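## Task

Get exactly one small part (block, cylinder or plug) into each pocket of the turntable's trays. A part may be released into one of the lid's chutes from just over its rim. Pockets only pass beneath chutes briefly: pressing the green button begins a quarter turn, counter-clockwise viewed from above, and about 4.1 s after the press a pocket is moving under each chute. A press registers only if the turntable is at rest (the white-glowing strips on the lid edges mean it is turning) and the button is held down briefly; release it before pressing again. Only 5 quarter turns are available from the button. The turntable must be at rest when finished. Arm mounts (metres) and facing (degrees counter-clockwise from +x): arm1 x=+0.63 y=-0.09 z=+0.74 facing -133; arm2 x=-0.01 y=+0.63 z=+0.81 facing -48; arm3 x=-0.63 y=+0.00 z=+0.80 facing +50; arm4 x=+0.07 y=-0.63 z=+0.75 facing +132. Release everything and pull the arms away at the end; anything held in place only by a robot is not counted.

## Robot and tools

Setup. Four identical i2rt Big YAM arms (arm1, arm2, arm3, arm4), each with six joints, a two-finger gripper and a wrist camera. Room cameras are cam_corner and cam_top. All positions use one shared scene frame: origin on the floor, +z up, metres; arm mount positions and facing angles are given in the task. The hand point is midway between the fingertips; the fingers point along the hand's z axis and open along its y axis. Reach is roughly 1.0 m from the joint1 axis. Loose objects may occasionally get nudged by something else.

execute_actions. Argument actions is a list holding one action or none (empty list = just report state and images). The action is an object keyed by arm name; under each arm goes "joints", an object of absolute targets by joint name (not offsets). Each arm is controlled separately; list only the keys you want. Keys and ranges (tolerance for counting as reached in brackets): joint1_rad -2.879 to 2.879 (0.045), rotation about the foot, positive counter-clockwise seen from above, 0 = toward the facing direction; joint2_rad 0 to 3.141 (0.14), shoulder, 0 = upper arm pointing back roughly level, increasing lifts it up then forward; joint3_rad 0 to 3.019 (0.09), elbow, 0 = folded, increasing opens; joint4_rad -1.692 to 1.57 (0.055), hand pitch, positive tilts fingers up; joint5_rad -1.57 to 1.57 (0.03), sideways hand swing, positive to the arm's right; joint6_rad -2.094 to 2.094 (0.035), hand roll, positive clockwise viewed from behind the hand; gripper_m 0 to 0.093 (0.003), fingertip gap in metres, grip force about 50 to 62 N per pad, lower on some. Radians for joints. With joints 1 and 6 at 0 and the hand level and forward, the wrist camera is on top looking at the fingertips. All motions in one action begin together but finish independently; joints move at different speeds so the hand may sweep wide. An action is capped at 15 s. Optional cameras: list of names, or ["all"]/null/omitted for all, [] for none; images come in the order given by the pictures line. An unknown key, camera or out-of-range value rejects the whole call and nothing moves.

wait: seconds from 0 to 10; commands nothing, the scene keeps running, returns state and images. zoom_image: camera name plus region [x0, y0, x1, y1] in pixels of that camera's latest full image (top-left origin, 504x504 images, region at most 504 by 504). finished_scene: scene number 1 or 2; final and irreversible, reports success, then the next scene starts. Replying without any tool call ends all remaining scenes.

Reading results. joint_status gives how each commanded motion ended. off_target: stopped short and may still be pushing. contact_stop or time_out: the joint keeps its resting position, except a timed-out joint that keeps a target (original, or capped at 0.375, 0.375, 0.113, 0.225, 0.075, 0.3 rad from where it is for joints 1 to 6) and keeps pushing; on_its_own lists it and it may finish moving if freed. Sending a joint its reported position relieves the push. "joint command not followed" (often with a cause line) means the self/inter-arm clearance check blocked that arm's joint targets; those joints show not_followed, the gripper part still runs, and the arm may retry those targets on later actions until valid targets are sent. Calls without an action never show that line. on_its_own covers anything not commanded this call; its "held at" is the held target, not actual position. Omitted joints or arms may still be driving toward earlier targets. Tiny target changes may not move a joint. A joint holding a load up slowly sags.

Heat. Loads and sustained pushing heat motors, also during thinking. MOTOR HOT appears from 85 °C; at 100 °C an OVER-TEMPERATURE FAULT drops that arm (motors and gripper release) until it cools, and named keys off target read limit_stop_at_motor_heat; resend those targets afterward. Heat partly carries into the next scene.

Timing. Any stop reported in a call cancels the remaining execute_actions, wait and finished_scene calls of that reply.

Avoid: arms pressing hard against each other (fails and ends the run; the clearance check may be late and ignores fingers, gripper housings and wrist cameras), hard hits, knocking anything out of the work area, dropping or slamming parts, pushing hard for long. Arms do not wait for one another. Camera intrinsics are listed per camera (pinhole with radial distortion, 504x504).

Each tool is called after ">>>" in YAML: its name, and indented under it one key for each argument.

## Session

>>> execute_actions:
  actions: []

Scene clock: 0.00 s.
Motor temperatures (°C, as the motors report them): arm1=[32 33 33 35 34 35] | arm2=[34 32 34 34 32 33] | arm3=[32 35 35 35 33 32] | arm4=[34 33 32 35 32 34]
arm1.joint_positions: joint1_rad=+0.268 joint2_rad=+0.435 joint3_rad=+1.449 joint4_rad=-1.532 joint5_rad=+0.010 joint6_rad=-0.014 gripper_m=+0.094
arm1.joint_status: not commanded
arm1.hand: x=+0.5645 y=-0.1884 z=+1.2948 quat_wxyz=(-0.262, -0.738, -0.449, +0.430) (m; scene frame)
arm2.joint_positions: joint1_rad=-0.647 joint2_rad=+0.453 joint3_rad=+1.452 joint4_rad=-1.551 joint5_rad=-0.002 joint6_rad=+0.014 gripper_m=+0.094
arm2.joint_status: not commanded
arm2.hand: x=+0.0019 y=+0.5061 z=+1.3642 quat_wxyz=(-0.362, -0.591, -0.641, +0.330) (m; scene frame)
arm3.joint_positions: joint1_rad=+0.604 joint2_rad=+0.448 joint3_rad=+1.469 joint4_rad=-1.544 joint5_rad=+0.012 joint6_rad=-0.002 gripper_m=+0.095
arm3.joint_status: not commanded
arm3.hand: x=-0.6094 y=+0.1191 z=+1.3631 quat_wxyz=(-0.373, +0.578, -0.641, -0.340) (m; scene frame)
arm4.joint_positions: joint1_rad=-0.105 joint2_rad=+0.440 joint3_rad=+1.468 joint4_rad=-1.539 joint5_rad=-0.007 joint6_rad=+0.009 gripper_m=+0.094
arm4.joint_status: not commanded
arm4.hand: x=+0.0034 y=-0.5331 z=+1.3119 quat_wxyz=(-0.223, +0.769, -0.391, -0.454) (m; scene frame)
pictures: arm1_cam_wrist, arm2_cam_wrist, arm3_cam_wrist, arm4_cam_wrist, cam_corner, cam_top
Images, in order (width x height): arm1_cam_wrist 504x504, arm2_cam_wrist 504x504, arm3_cam_wrist 504x504, arm4_cam_wrist 504x504, cam_corner 504x504, cam_top 504x504.

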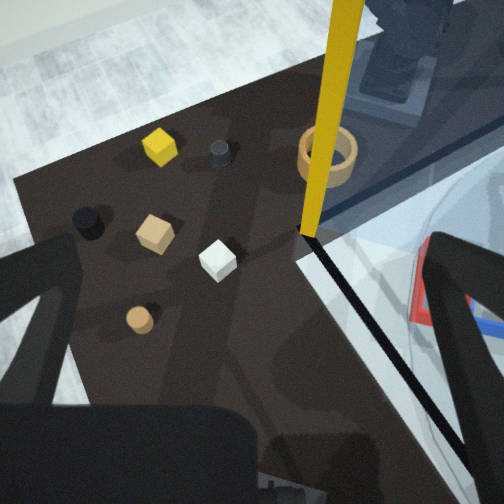

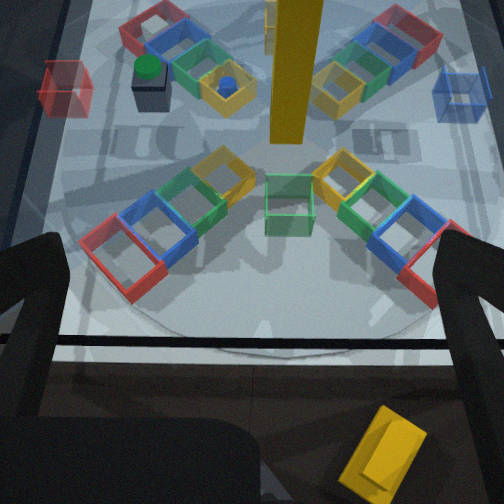

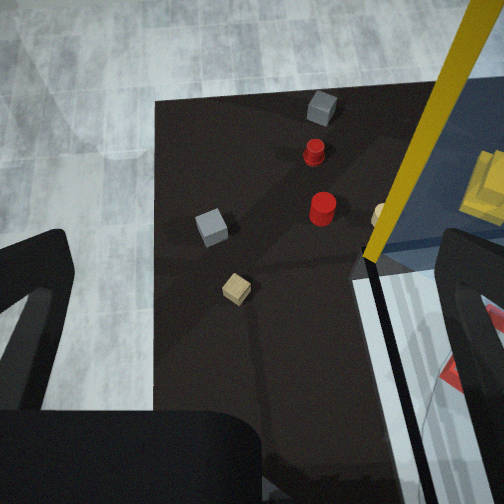

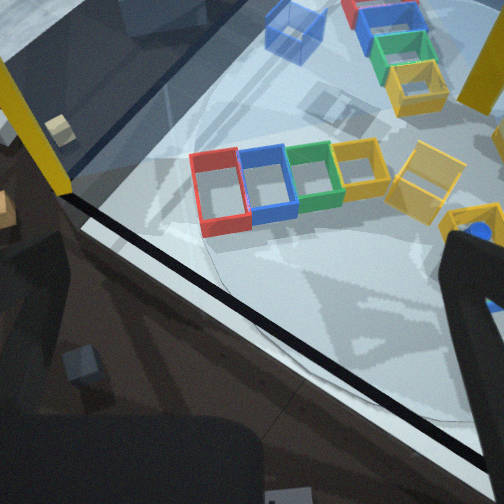

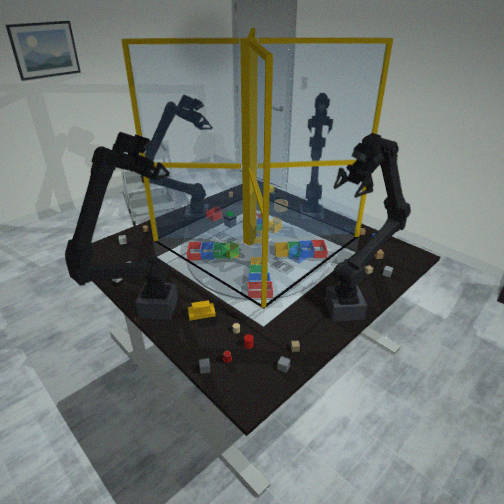

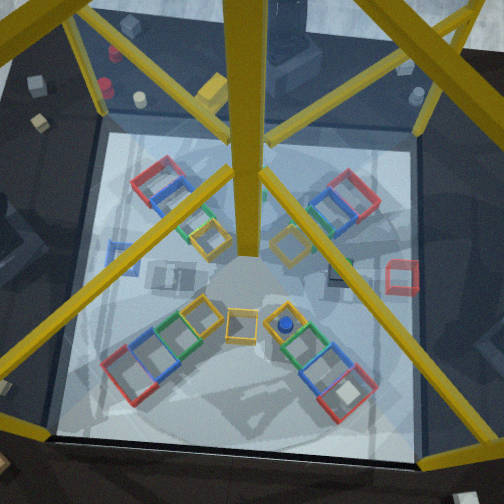

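>>> execute_actions:
  actions:
    - {"arm1":{"joints":{"joint4_rad":-0.5}},"arm2":{"joints":{"joint3_rad":2.2}},"arm3":{"joints":{"joint2_rad":1.2}},"arm4":{"joints":{"joint1_rad":1.0}}}
  cameras: ["arm4_cam_wrist","arm3_cam_wrist","cam_corner"]

Scene clock: 58.53 s.
Motor temperatures (°C, as the motors report them): arm1=[32 34 36 36 34 35] | arm2=[34 33 37 35 32 33] | arm3=[32 35 38 35 33 32] | arm4=[34 34 36 36 32 34]
arm1.joint_positions: joint1_rad=+0.268 joint2_rad=+0.435 joint3_rad=+1.449 joint4_rad=-0.522 joint5_rad=+0.010 joint6_rad=-0.014 gripper_m=+0.094
arm1.joint_status: all done
arm1.hand: x=+0.5597 y=-0.1889 z=+1.5327 quat_wxyz=(-0.443, -0.442, -0.260, +0.735) (m; scene frame)
arm2.joint_positions: joint1_rad=-0.647 joint2_rad=+0.447 joint3_rad=+2.206 joint4_rad=-1.551 joint5_rad=-0.002 joint6_rad=+0.014 gripper_m=+0.094
arm2.joint_status: all done
arm2.hand: x=-0.0185 y=+0.7545 z=+1.5950 quat_wxyz=(-0.577, -0.424, -0.463, +0.522) (m; scene frame)
arm3.joint_positions: joint1_rad=+0.604 joint2_rad=+1.213 joint3_rad=+1.469 joint4_rad=-1.544 joint5_rad=+0.012 joint6_rad=-0.002 gripper_m=+0.095
arm3.joint_status: all done
arm3.hand: x=-0.5872 y=+0.3884 z=+1.1767 quat_wxyz=(-0.107, +0.666, -0.731, -0.099) (m; scene frame)
arm4.joint_positions: joint1_rad=+0.991 joint2_rad=+0.440 joint3_rad=+1.468 joint4_rad=-1.539 joint5_rad=-0.007 joint6_rad=+0.009 gripper_m=+0.094
arm4.joint_status: all done
arm4.hand: x=-0.0431 y=-0.6489 z=+1.3121 quat_wxyz=(+0.046, +0.860, +0.066, -0.504) (m; scene frame)
pictures: arm3_cam_wrist, arm4_cam_wrist, cam_corner
Images, in order (width x height): arm3_cam_wrist 504x504, arm4_cam_wrist 504x504, cam_corner 504x504.

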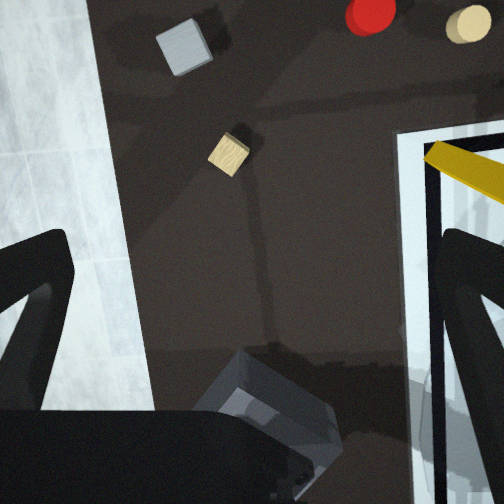

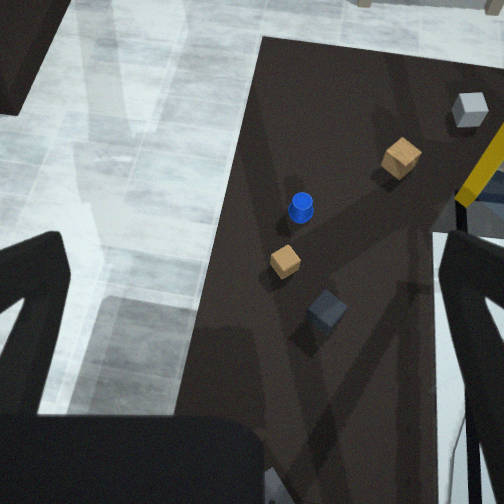

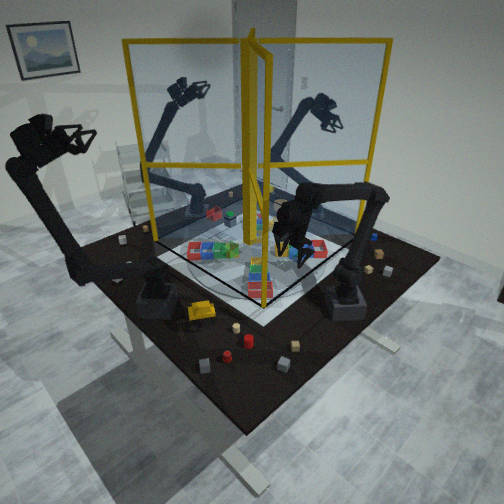

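>>> execute_actions:
  actions:
    - {"arm1":{"joints":{"joint1_rad":0.747,"joint4_rad":-1.5}},"arm2":{"joints":{"joint1_rad":0.75,"joint3_rad":1.45}},"arm3":{"joints":{"joint1_rad":0.655,"joint2_rad":1.462,"joint3_rad":0.994,"joint4_rad":-1.102}},"arm4":{"joints":{"joint1_rad":0.698,"joint2_rad":1.307,"joint3_rad":0.979,"joint4_rad":-1.243}}}
  cameras: ["arm2_cam_wrist","arm3_cam_wrist","arm4_cam_wrist","cam_corner"]

Scene clock: 180.23 s.
Motor temperatures (°C, as the motors report them): arm1=[32 34 37 36 34 35] | arm2=[34 36 35 35 32 33] | arm3=[32 36 42 35 33 32] | arm4=[34 34 38 36 32 34]
arm1.joint_positions: joint1_rad=+0.741 joint2_rad=+0.435 joint3_rad=+1.449 joint4_rad=-1.482 joint5_rad=+0.010 joint6_rad=-0.014 gripper_m=+0.094
arm1.joint_status: all done
arm1.hand: x=+0.6198 y=-0.2087 z=+1.3067 quat_wxyz=(-0.372, -0.601, -0.599, +0.376) (m; scene frame)
arm2.joint_positions: joint1_rad=+0.746 joint2_rad=+0.460 joint3_rad=+1.449 joint4_rad=-1.550 joint5_rad=-0.001 joint6_rad=+0.014 gripper_m=+0.094
arm2.joint_status: all done
arm2.hand: x=+0.1210 y=+0.6209 z=+1.3609 quat_wxyz=(-0.480, -0.043, -0.876, +0.020) (m; scene frame)
arm3.joint_positions: joint1_rad=+0.654 joint2_rad=+1.474 joint3_rad=+0.987 joint4_rad=-1.120 joint5_rad=+0.012 joint6_rad=-0.002 gripper_m=+0.095
arm3.joint_status: all done
arm3.hand: x=-0.6106 y=+0.3835 z=+0.8971 quat_wxyz=(+0.010, +0.693, -0.721, +0.009) (m; scene frame)
arm4.joint_positions: joint1_rad=+0.706 joint2_rad=+1.296 joint3_rad=+0.969 joint4_rad=-1.246 joint5_rad=-0.007 joint6_rad=+0.009 gripper_m=+0.094
arm4.joint_status: all done
arm4.hand: x=-0.2678 y=-0.5874 z=+0.8965 quat_wxyz=(+0.005, +0.998, -0.067, +0.001) (m; scene frame)
pictures: arm2_cam_wrist, arm3_cam_wrist, arm4_cam_wrist, cam_corner
Images, in order (width x height): arm2_cam_wrist 504x504, arm3_cam_wrist 504x504, arm4_cam_wrist 504x504, cam_corner 504x504.

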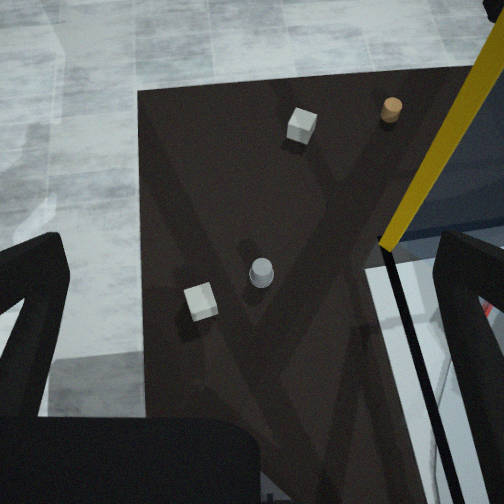

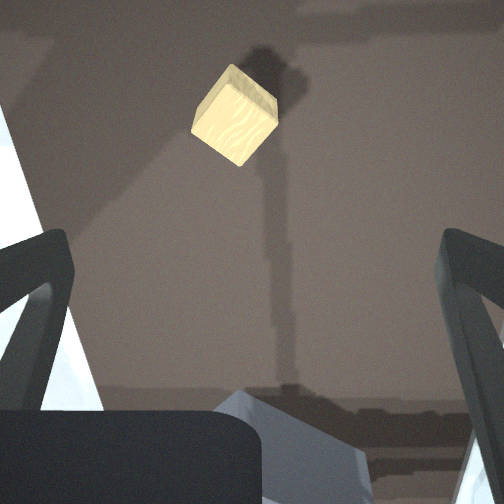

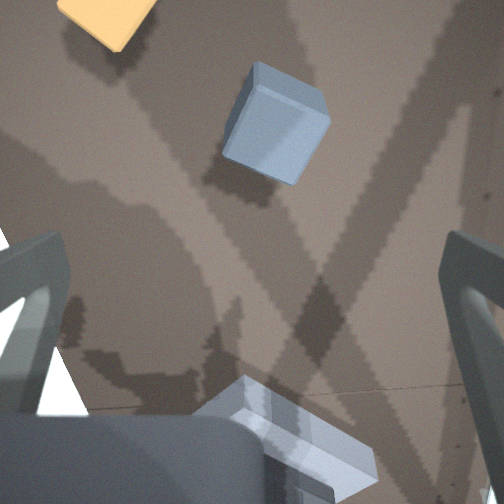

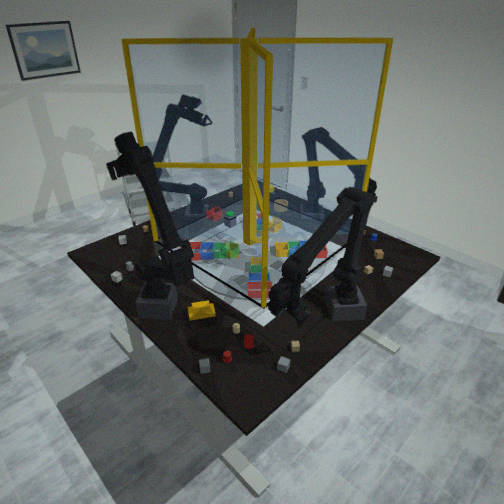

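>>> zoom_image:
  camera: "arm3_cam_wrist"
  region: [150, 30, 330, 210]

>>> zoom_image:
  camera: "arm4_cam_wrist"
  region: [190, 30, 370, 210]

Region (150, 30, 330, 210) of arm3_cam_wrist's 504x504 image, scaled by 2.800, with more detail than that image has.

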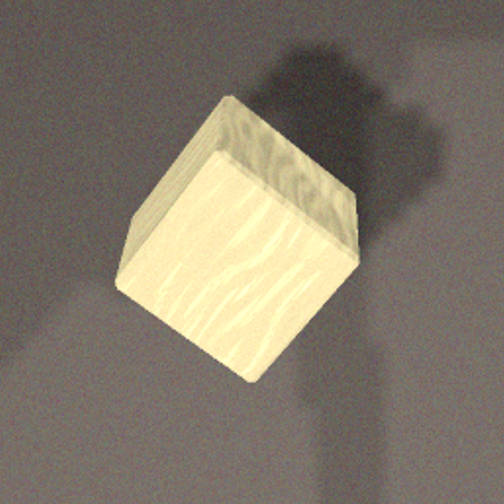

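Region (190, 30, 370, 210) of arm4_cam_wrist's 504x504 image, scaled by 2.800, with more detail than that image has.

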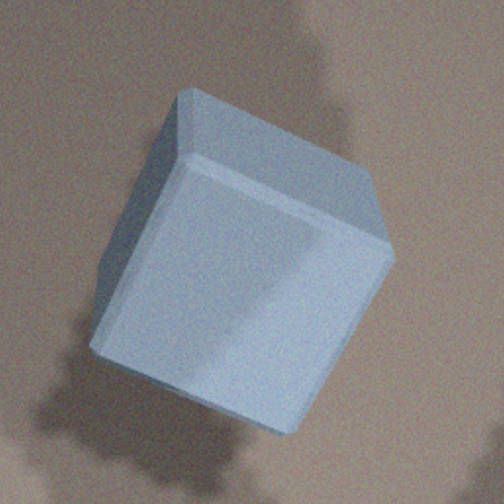

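>>> execute_actions:
  actions:
    - {"arm1":{"joints":{"joint1_rad":0.74,"joint2_rad":1.251,"joint3_rad":0.963,"joint4_rad":-1.283}},"arm2":{"joints":{"joint1_rad":0.709,"joint2_rad":1.426,"joint3_rad":0.918,"joint4_rad":-1.063}},"arm3":{"joints":{"joint1_rad":0.675,"joint2_rad":1.563,"joint3_rad":0.855,"joint4_rad":-0.863,"joint6_rad":0.7}},"arm4":{"joints":{"joint1_rad":0.675,"joint2_rad":1.367,"joint3_rad":0.801,"joint4_rad":-1.005,"joint6_rad":0.45}}}
  cameras: ["arm1_cam_wrist","arm2_cam_wrist","arm3_cam_wrist","arm4_cam_wrist","cam_corner"]

Scene clock: 239.40 s.
Motor temperatures (°C, as the motors report them): arm1=[32 34 38 36 34 35] | arm2=[34 35 38 35 32 33] | arm3=[32 37 41 35 33 32] | arm4=[34 34 40 36 32 34]
arm1.joint_positions: joint1_rad=+0.741 joint2_rad=+1.232 joint3_rad=+0.954 joint4_rad=-1.290 joint5_rad=+0.010 joint6_rad=-0.014 gripper_m=+0.094
arm1.joint_status: all done
arm1.hand: x=+0.6247 y=-0.4126 z=+0.9036 quat_wxyz=(-0.006, -0.703, -0.711, +0.003) (m; scene frame)
arm2.joint_positions: joint1_rad=+0.714 joint2_rad=+1.419 joint3_rad=+0.906 joint4_rad=-1.075 joint5_rad=-0.001 joint6_rad=+0.014 gripper_m=+0.094
arm2.joint_status: all done
arm2.hand: x=+0.3449 y=+0.5869 z=+0.8937 quat_wxyz=(+0.012, -0.067, -0.998, +0.002) (m; scene frame)
arm3.joint_positions: joint1_rad=+0.669 joint2_rad=+1.573 joint3_rad=+0.844 joint4_rad=-0.881 joint5_rad=+0.012 joint6_rad=+0.691 gripper_m=+0.095
arm3.joint_status: all done
arm3.hand: x=-0.6178 y=+0.3692 z=+0.8164 quat_wxyz=(+0.007, +0.414, -0.910, +0.012) (m; scene frame)
arm4.joint_positions: joint1_rad=+0.685 joint2_rad=+1.373 joint3_rad=+0.799 joint4_rad=-1.015 joint5_rad=-0.007 joint6_rad=+0.435 gripper_m=+0.094
arm4.joint_status: all done
arm4.hand: x=-0.2519 y=-0.5827 z=+0.8139 quat_wxyz=(+0.003, +0.958, -0.286, +0.009) (m; scene frame)
pictures: arm1_cam_wrist, arm2_cam_wrist, arm3_cam_wrist, arm4_cam_wrist, cam_corner
Images, in order (width x height): arm1_cam_wrist 504x504, arm2_cam_wrist 504x504, arm3_cam_wrist 504x504, arm4_cam_wrist 504x504, cam_corner 504x504.

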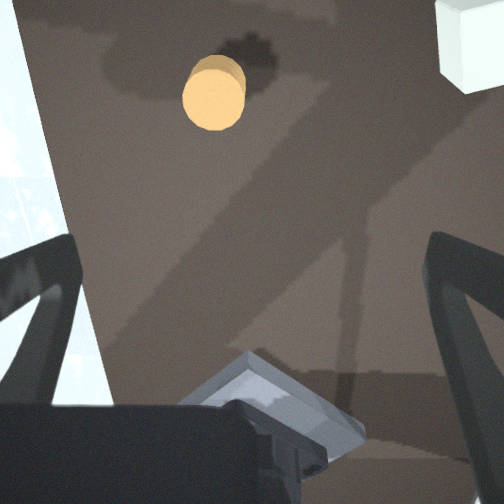

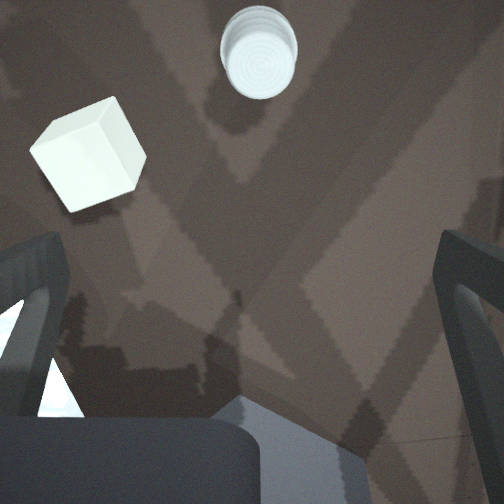

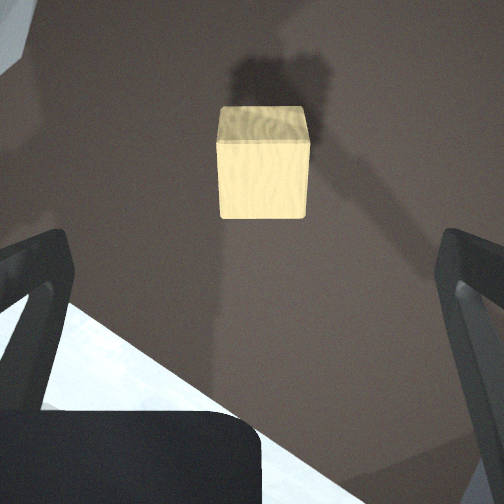

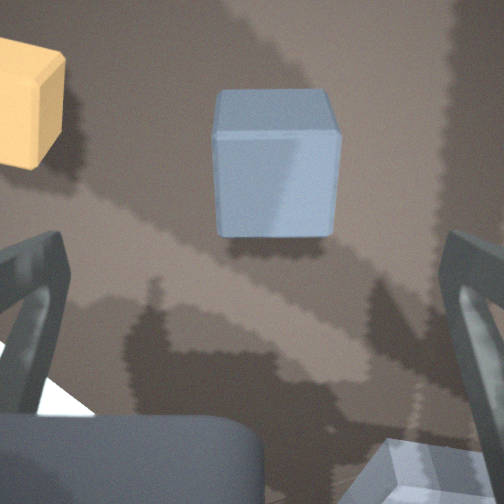

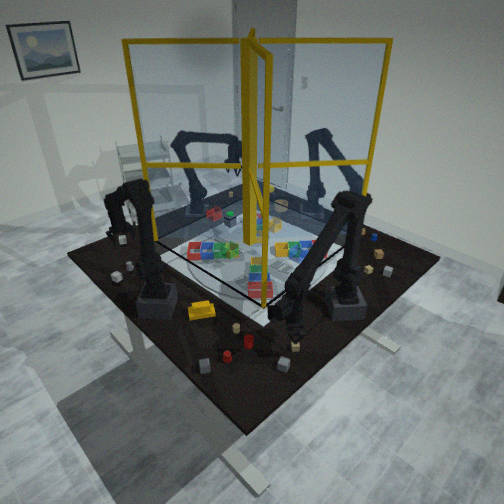

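>>> execute_actions:
  actions:
    - {"arm1":{"joints":{"joint1_rad":0.798,"joint2_rad":1.472,"joint3_rad":0.752,"joint4_rad":-0.85}},"arm2":{"joints":{"joint1_rad":0.70,"joint2_rad":1.60,"joint3_rad":0.85,"joint4_rad":-0.82,"gripper_m":0.064}},"arm3":{"joints":{"joint2_rad":1.686,"joint3_rad":0.808,"joint4_rad":-0.693}},"arm4":{"joints":{"joint2_rad":1.473,"joint3_rad":0.731,"joint4_rad":-0.829}}}
  cameras: ["arm1_cam_wrist","arm2_cam_wrist","arm3_cam_wrist","arm4_cam_wrist","cam_corner"]

Scene clock: 276.67 s.
Motor temperatures (°C, as the motors report them): arm1=[32 34 40 35 34 35] | arm2=[34 35 40 35 32 33] | arm3=[32 37 41 35 33 32] | arm4=[34 35 39 36 32 34]
arm1.joint_positions: joint1_rad=+0.796 joint2_rad=+1.482 joint3_rad=+0.745 joint4_rad=-0.866 joint5_rad=+0.010 joint6_rad=-0.014 gripper_m=+0.094
arm1.joint_status: all done
arm1.hand: x=+0.6449 y=-0.4165 z=+0.7553 quat_wxyz=(+0.007, -0.683, -0.730, -0.009) (m; scene frame)
arm2.joint_positions: joint1_rad=+0.706 joint2_rad=+1.604 joint3_rad=+0.846 joint4_rad=-0.832 joint5_rad=-0.001 joint6_rad=+0.014 gripper_m=+0.064
arm2.joint_status: all done
arm2.hand: x=+0.3583 y=+0.5817 z=+0.8100 quat_wxyz=(+0.013, -0.071, -0.997, +0.002) (m; scene frame)
arm3.joint_positions: joint1_rad=+0.669 joint2_rad=+1.691 joint3_rad=+0.807 joint4_rad=-0.712 joint5_rad=+0.012 joint6_rad=+0.692 gripper_m=+0.095
arm3.joint_status: all done
arm3.hand: x=-0.6183 y=+0.3745 z=+0.7646 quat_wxyz=(+0.004, +0.414, -0.910, +0.006) (m; scene frame)
arm4.joint_positions: joint1_rad=+0.685 joint2_rad=+1.482 joint3_rad=+0.733 joint4_rad=-0.839 joint5_rad=-0.007 joint6_rad=+0.435 gripper_m=+0.094
arm4.joint_status: all done
arm4.hand: x=-0.2530 y=-0.5826 z=+0.7598 quat_wxyz=(+0.003, +0.958, -0.286, +0.009) (m; scene frame)
pictures: arm1_cam_wrist, arm2_cam_wrist, arm3_cam_wrist, arm4_cam_wrist, cam_corner
Images, in order (width x height): arm1_cam_wrist 504x504, arm2_cam_wrist 504x504, arm3_cam_wrist 504x504, arm4_cam_wrist 504x504, cam_corner 504x504.

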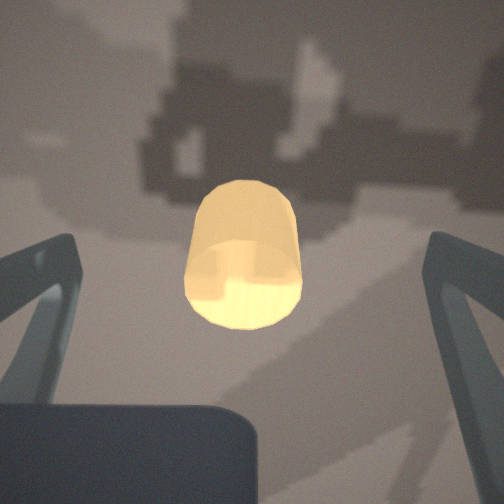

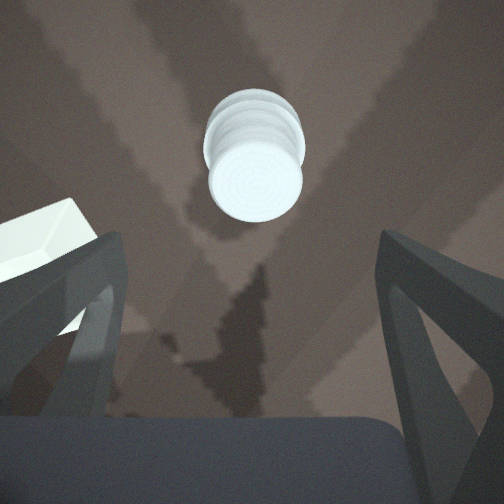

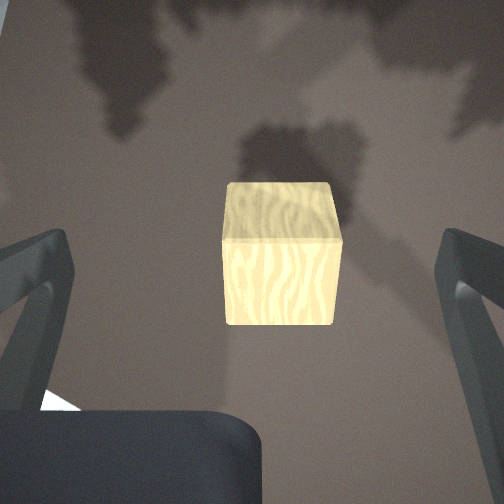

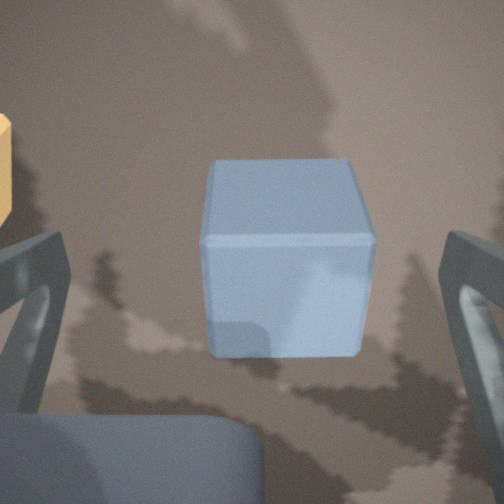

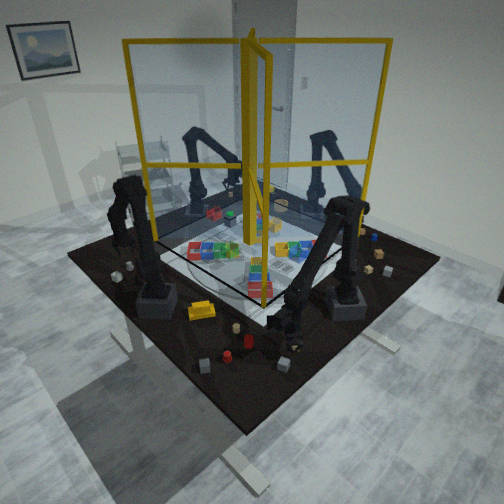

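>>> execute_actions:
  actions:
    - {"arm1":{"joints":{"joint4_rad":-0.91}},"arm2":{"joints":{"joint2_rad":1.70,"joint3_rad":0.803,"joint4_rad":-0.675}},"arm3":{"joints":{"gripper_m":0.018}},"arm4":{"joints":{"gripper_m":0.025}}}
  cameras: ["arm1_cam_wrist","arm2_cam_wrist","arm3_cam_wrist","arm4_cam_wrist"]

Scene clock: 320.43 s.
Motor temperatures (°C, as the motors report them): arm1=[32 35 39 36 34 35] | arm2=[34 36 39 35 32 33] | arm3=[32 38 40 35 33 32] | arm4=[34 35 38 36 32 34]
arm1.joint_positions: joint1_rad=+0.796 joint2_rad=+1.482 joint3_rad=+0.745 joint4_rad=-0.895 joint5_rad=+0.010 joint6_rad=-0.014 gripper_m=+0.094
arm1.joint_status: all done
arm1.hand: x=+0.6445 y=-0.4095 z=+0.7556 quat_wxyz=(+0.017, -0.683, -0.730, -0.019) (m; scene frame)
arm2.joint_positions: joint1_rad=+0.706 joint2_rad=+1.700 joint3_rad=+0.802 joint4_rad=-0.687 joint5_rad=-0.001 joint6_rad=+0.014 gripper_m=+0.064
arm2.joint_status: all done
arm2.hand: x=+0.3556 y=+0.5818 z=+0.7644 quat_wxyz=(+0.011, -0.071, -0.997, +0.002) (m; scene frame)
arm3.joint_positions: joint1_rad=+0.669 joint2_rad=+1.691 joint3_rad=+0.807 joint4_rad=-0.712 joint5_rad=+0.012 joint6_rad=+0.693 gripper_m=+0.018
arm3.joint_status: all done
arm3.hand: x=-0.6183 y=+0.3745 z=+0.7646 quat_wxyz=(+0.004, +0.413, -0.911, +0.006) (m; scene frame)
arm4.joint_positions: joint1_rad=+0.685 joint2_rad=+1.482 joint3_rad=+0.733 joint4_rad=-0.839 joint5_rad=-0.007 joint6_rad=+0.436 gripper_m=+0.039
arm4.joint_status: gripper_m off_target (ended at +0.039, target +0.025)
arm4.hand: x=-0.2531 y=-0.5826 z=+0.7598 quat_wxyz=(+0.003, +0.958, -0.287, +0.009) (m; scene frame)
pictures: arm1_cam_wrist, arm2_cam_wrist, arm3_cam_wrist, arm4_cam_wrist
Images, in order (width x height): arm1_cam_wrist 504x504, arm2_cam_wrist 504x504, arm3_cam_wrist 504x504, arm4_cam_wrist 504x504.

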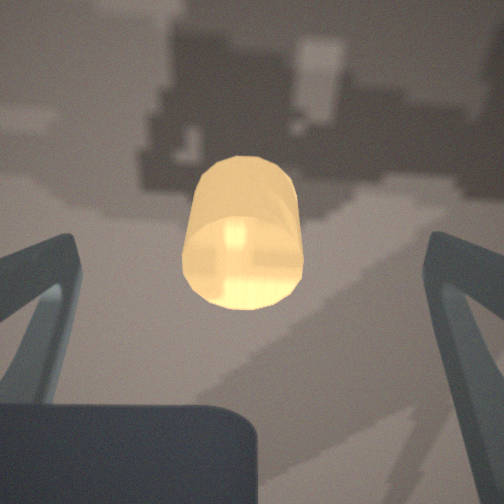

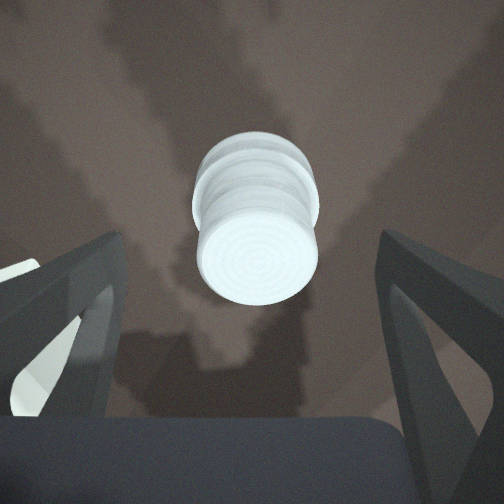

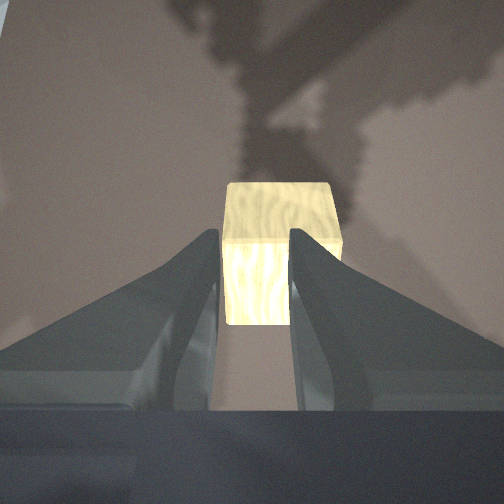

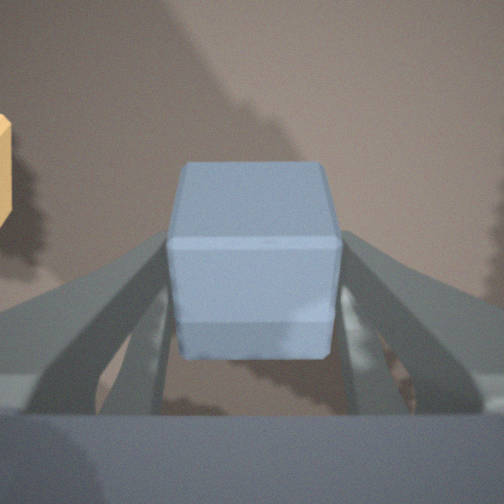

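>>> execute_actions:
  actions:
    - {"arm1":{"joints":{"joint2_rad":1.49,"joint3_rad":0.722,"joint4_rad":-0.84}},"arm2":{"joints":{"joint2_rad":1.74,"joint3_rad":0.79,"joint4_rad":-0.625}},"arm3":{"joints":{"gripper_m":0.093}},"arm4":{"joints":{"joint2_rad":1.2,"joint3_rad":1.0,"joint4_rad":-1.3}}}
  cameras: ["arm1_cam_wrist","arm2_cam_wrist","arm3_cam_wrist","arm4_cam_wrist"]

Scene clock: 391.07 s.
Motor temperatures (°C, as the motors report them): arm1=[32 35 39 35 34 35] | arm2=[34 36 39 35 32 33] | arm3=[32 38 40 35 33 32] | arm4=[34 35 39 36 32 34]
arm1.joint_positions: joint1_rad=+0.796 joint2_rad=+1.482 joint3_rad=+0.730 joint4_rad=-0.856 joint5_rad=+0.010 joint6_rad=-0.014 gripper_m=+0.094
arm1.joint_status: all done
arm1.hand: x=+0.6447 y=-0.4118 z=+0.7512 quat_wxyz=(+0.008, -0.683, -0.730, -0.010) (m; scene frame)
arm2.joint_positions: joint1_rad=+0.706 joint2_rad=+1.726 joint3_rad=+0.794 joint4_rad=-0.638 joint5_rad=-0.001 joint6_rad=+0.014 gripper_m=+0.064
arm2.joint_status: all done
arm2.hand: x=+0.3582 y=+0.5814 z=+0.7532 quat_wxyz=(+0.003, -0.071, -0.997, +0.002) (m; scene frame)
arm3.joint_positions: joint1_rad=+0.669 joint2_rad=+1.691 joint3_rad=+0.807 joint4_rad=-0.712 joint5_rad=+0.012 joint6_rad=+0.693 gripper_m=+0.093
arm3.joint_status: all done
arm3.hand: x=-0.6183 y=+0.3745 z=+0.7646 quat_wxyz=(+0.004, +0.413, -0.911, +0.006) (m; scene frame)
arm4.joint_positions: joint1_rad=+0.685 joint2_rad=+1.196 joint3_rad=+0.976 joint4_rad=-1.292 joint5_rad=-0.007 joint6_rad=+0.436 gripper_m=+0.039
arm4.joint_status: all done
arm4.hand: x=-0.2552 y=-0.5820 z=+0.9310 quat_wxyz=(+0.009, +0.958, -0.286, -0.029) (m; scene frame)
pictures: arm1_cam_wrist, arm2_cam_wrist, arm3_cam_wrist, arm4_cam_wrist
Images, in order (width x height): arm1_cam_wrist 504x504, arm2_cam_wrist 504x504, arm3_cam_wrist 504x504, arm4_cam_wrist 504x504.

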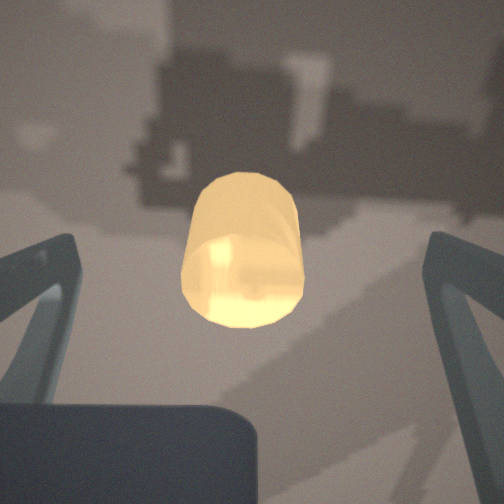

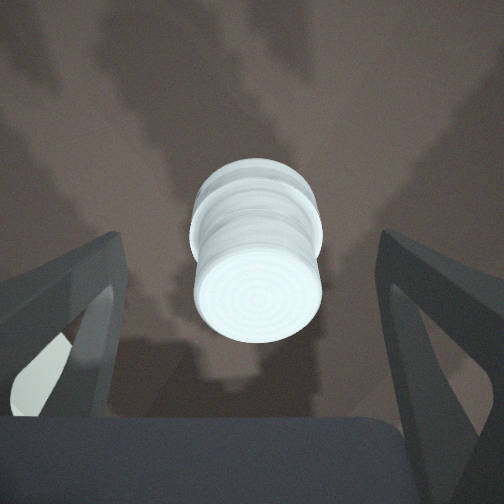

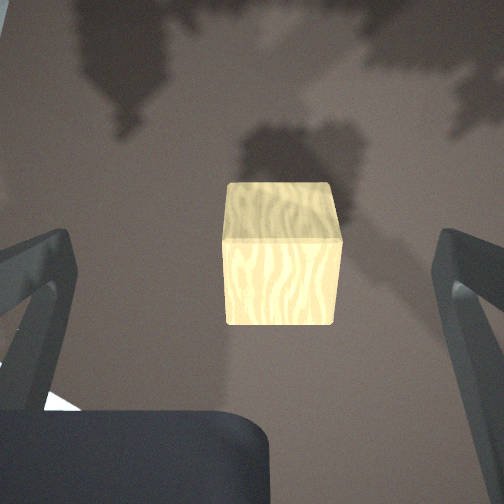

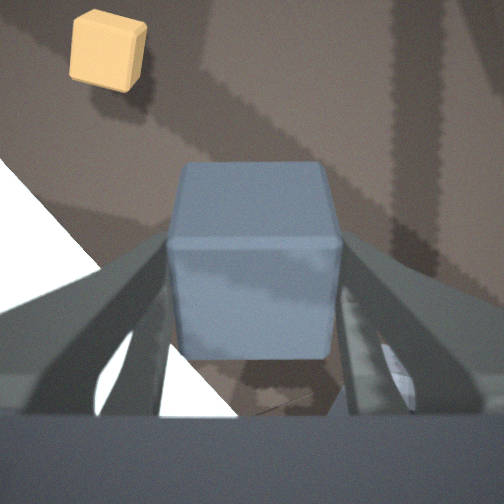

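>>> execute_actions:
  actions:
    - {"arm1":{"joints":{"joint3_rad":0.705}},"arm2":{"joints":{"gripper_m":0.015}},"arm3":{"joints":{"joint1_rad":0.708,"joint2_rad":1.725,"joint3_rad":0.758,"joint4_rad":-0.63}},"arm4":{"joints":{"joint1_rad":-0.57,"joint6_rad":0.0}}}
  cameras: ["arm1_cam_wrist","arm2_cam_wrist","arm3_cam_wrist","arm4_cam_wrist"]

Scene clock: 408.53 s.
Motor temperatures (°C, as the motors report them): arm1=[32 35 39 35 34 35] | arm2=[34 36 39 35 32 33] | arm3=[32 38 40 35 33 32] | arm4=[34 35 42 36 32 34]
arm1.joint_positions: joint1_rad=+0.796 joint2_rad=+1.482 joint3_rad=+0.713 joint4_rad=-0.854 joint5_rad=+0.010 joint6_rad=-0.014 gripper_m=+0.094
arm1.joint_status: all done
arm1.hand: x=+0.6443 y=-0.4034 z=+0.7465 quat_wxyz=(+0.014, -0.683, -0.730, -0.015) (m; scene frame)
arm2.joint_positions: joint1_rad=+0.706 joint2_rad=+1.726 joint3_rad=+0.794 joint4_rad=-0.637 joint5_rad=-0.001 joint6_rad=+0.014 gripper_m=+0.029
arm2.joint_status: gripper_m off_target (ended at +0.029, target +0.015)
arm2.hand: x=+0.3584 y=+0.5814 z=+0.7532 quat_wxyz=(+0.003, -0.071, -0.997, +0.002) (m; scene frame)
arm3.joint_positions: joint1_rad=+0.706 joint2_rad=+1.717 joint3_rad=+0.758 joint4_rad=-0.648 joint5_rad=+0.012 joint6_rad=+0.693 gripper_m=+0.093
arm3.joint_status: all done
arm3.hand: x=-0.6321 y=+0.3586 z=+0.7443 quat_wxyz=(+0.006, +0.430, -0.903, +0.011) (m; scene frame)
arm4.joint_positions: joint1_rad=-0.566 joint2_rad=+1.196 joint3_rad=+0.976 joint4_rad=-1.292 joint5_rad=-0.007 joint6_rad=+0.016 gripper_m=+0.039
arm4.joint_status: all done
arm4.hand: x=+0.0165 y=-0.3013 z=+0.9303 quat_wxyz=(-0.015, +0.760, -0.649, -0.025) (m; scene frame)
pictures: arm1_cam_wrist, arm2_cam_wrist, arm3_cam_wrist, arm4_cam_wrist
Images, in order (width x height): arm1_cam_wrist 504x504, arm2_cam_wrist 504x504, arm3_cam_wrist 504x504, arm4_cam_wrist 504x504.

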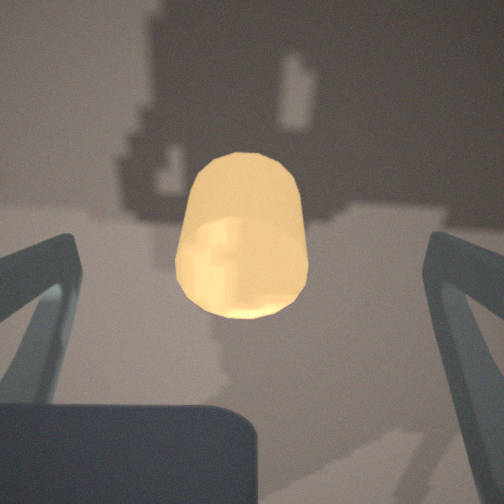

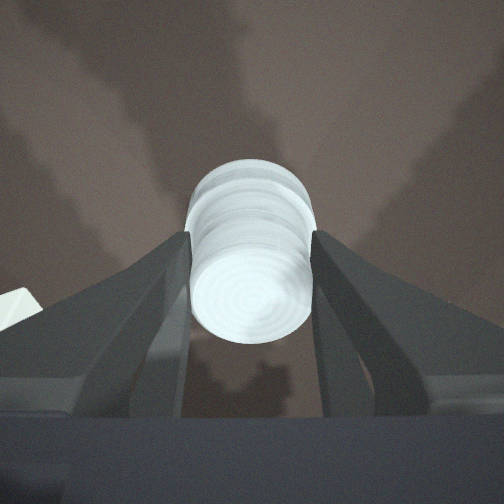

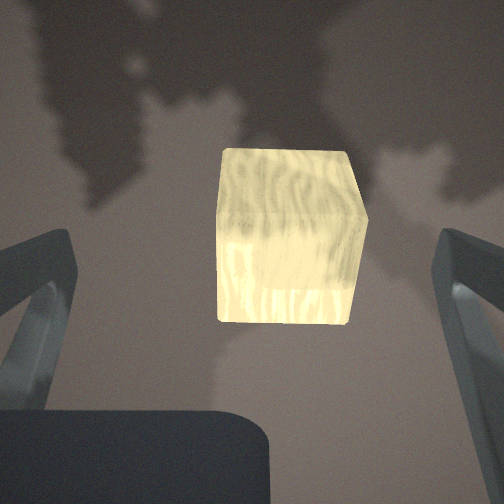

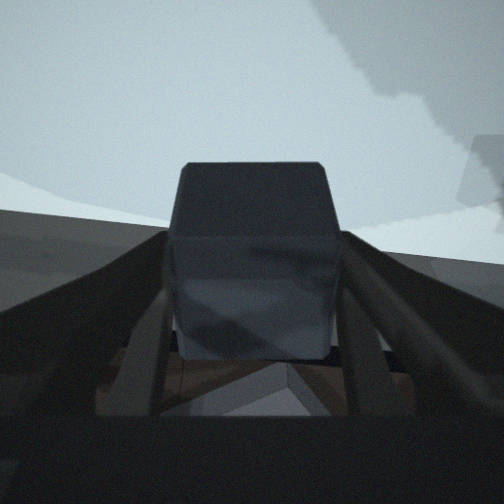

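>>> execute_actions:
  actions:
    - {"arm1":{"joints":{"gripper_m":0.018}},"arm2":{"joints":{"joint2_rad":1.35,"joint3_rad":1.0,"joint4_rad":-1.22}},"arm3":{"joints":{"gripper_m":0.018}},"arm4":{"joints":{"joint2_rad":1.322,"joint3_rad":1.217,"joint4_rad":-0.915}}}
  cameras: ["arm1_cam_wrist","arm3_cam_wrist","arm4_cam_wrist","cam_top"]

Scene clock: 415.50 s.
Motor temperatures (°C, as the motors report them): arm1=[32 35 38 35 34 35] | arm2=[34 36 39 34 32 33] | arm3=[32 38 40 35 33 32] | arm4=[34 35 42 36 32 34]
arm1.joint_positions: joint1_rad=+0.796 joint2_rad=+1.482 joint3_rad=+0.713 joint4_rad=-0.854 joint5_rad=+0.010 joint6_rad=-0.014 gripper_m=+0.030
arm1.joint_status: gripper_m off_target (ended at +0.030, target +0.018)
arm1.hand: x=+0.6443 y=-0.4034 z=+0.7465 quat_wxyz=(+0.014, -0.683, -0.730, -0.015) (m; scene frame)
arm2.joint_positions: joint1_rad=+0.706 joint2_rad=+1.346 joint3_rad=+0.995 joint4_rad=-1.209 joint5_rad=-0.001 joint6_rad=+0.014 gripper_m=+0.029
arm2.joint_status: all done
arm2.hand: x=+0.3494 y=+0.5837 z=+0.9497 quat_wxyz=(-0.002, -0.071, -0.997, +0.003) (m; scene frame)
arm3.joint_positions: joint1_rad=+0.706 joint2_rad=+1.717 joint3_rad=+0.758 joint4_rad=-0.648 joint5_rad=+0.012 joint6_rad=+0.693 gripper_m=+0.031
arm3.joint_status: gripper_m off_target (ended at +0.031, target +0.018)
arm3.hand: x=-0.6321 y=+0.3587 z=+0.7443 quat_wxyz=(+0.006, +0.430, -0.903, +0.011) (m; scene frame)
arm4.joint_positions: joint1_rad=-0.566 joint2_rad=+1.336 joint3_rad=+1.165 joint4_rad=-0.932 joint5_rad=-0.007 joint6_rad=+0.015 gripper_m=+0.039
arm4.joint_status: all done
arm4.hand: x=-0.0100 y=-0.1501 z=+0.9810 quat_wxyz=(-0.144, +0.741, -0.631, -0.180) (m; scene frame)
pictures: arm1_cam_wrist, arm3_cam_wrist, arm4_cam_wrist, cam_top
Images, in order (width x height): arm1_cam_wrist 504x504, arm3_cam_wrist 504x504, arm4_cam_wrist 504x504, cam_top 504x504.

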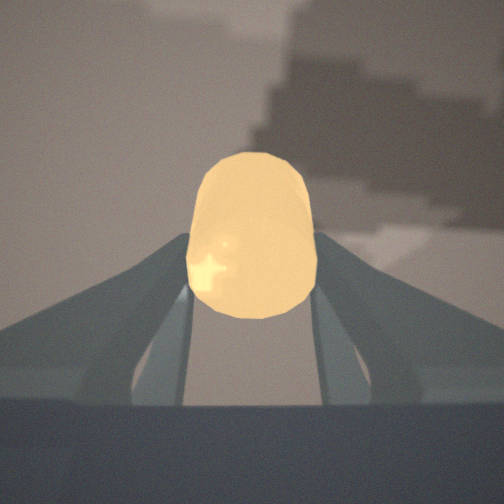

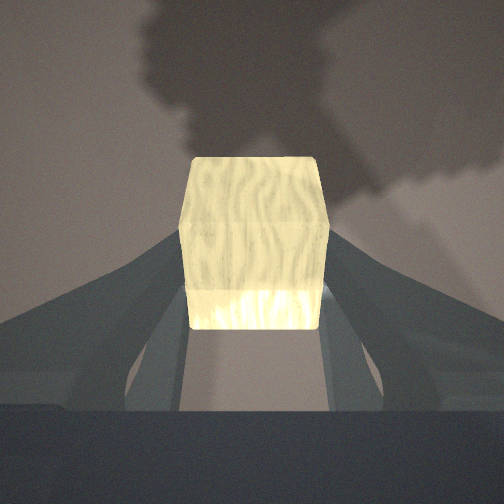

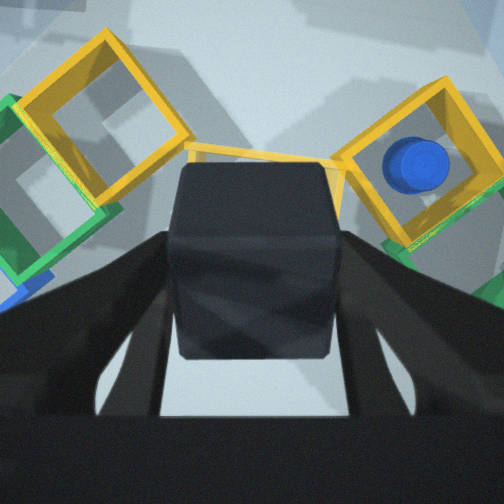

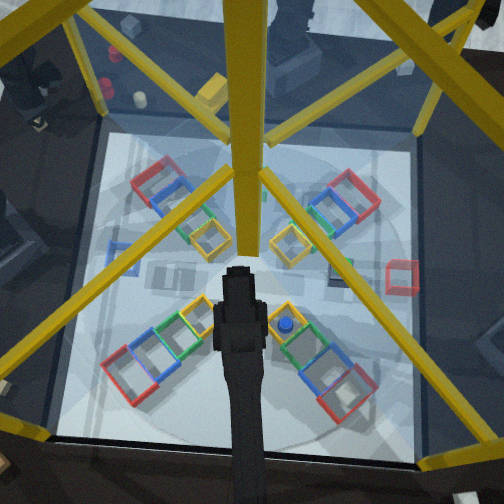

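>>> zoom_image:
  camera: "arm4_cam_wrist"
  region: [0, 0, 504, 260]

>>> zoom_image:
  camera: "cam_top"
  region: [80, 130, 440, 440]

>>> zoom_image:
  camera: "cam_corner"
  region: [150, 170, 370, 320]

Region (0, 0, 504, 260) of arm4_cam_wrist's 504x504 image, scaled by 1.000; it fills the top 260 rows of this view, and the rest is white.

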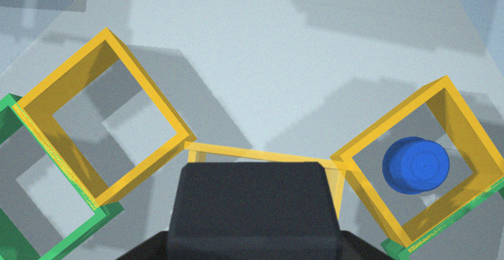

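Region (80, 130, 440, 440) of cam_top's 504x504 image, scaled by 1.400, with more detail than that image has; it fills the top 434 rows of this view, and the rest is white.

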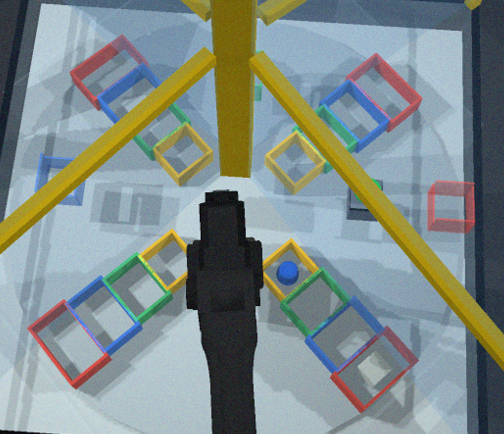

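This scene's latest camera images include none from cam_corner. They are from: arm1_cam_wrist, arm3_cam_wrist, arm4_cam_wrist, cam_top. Call execute_actions without "cameras", or with cam_corner in "cameras", to get its image.


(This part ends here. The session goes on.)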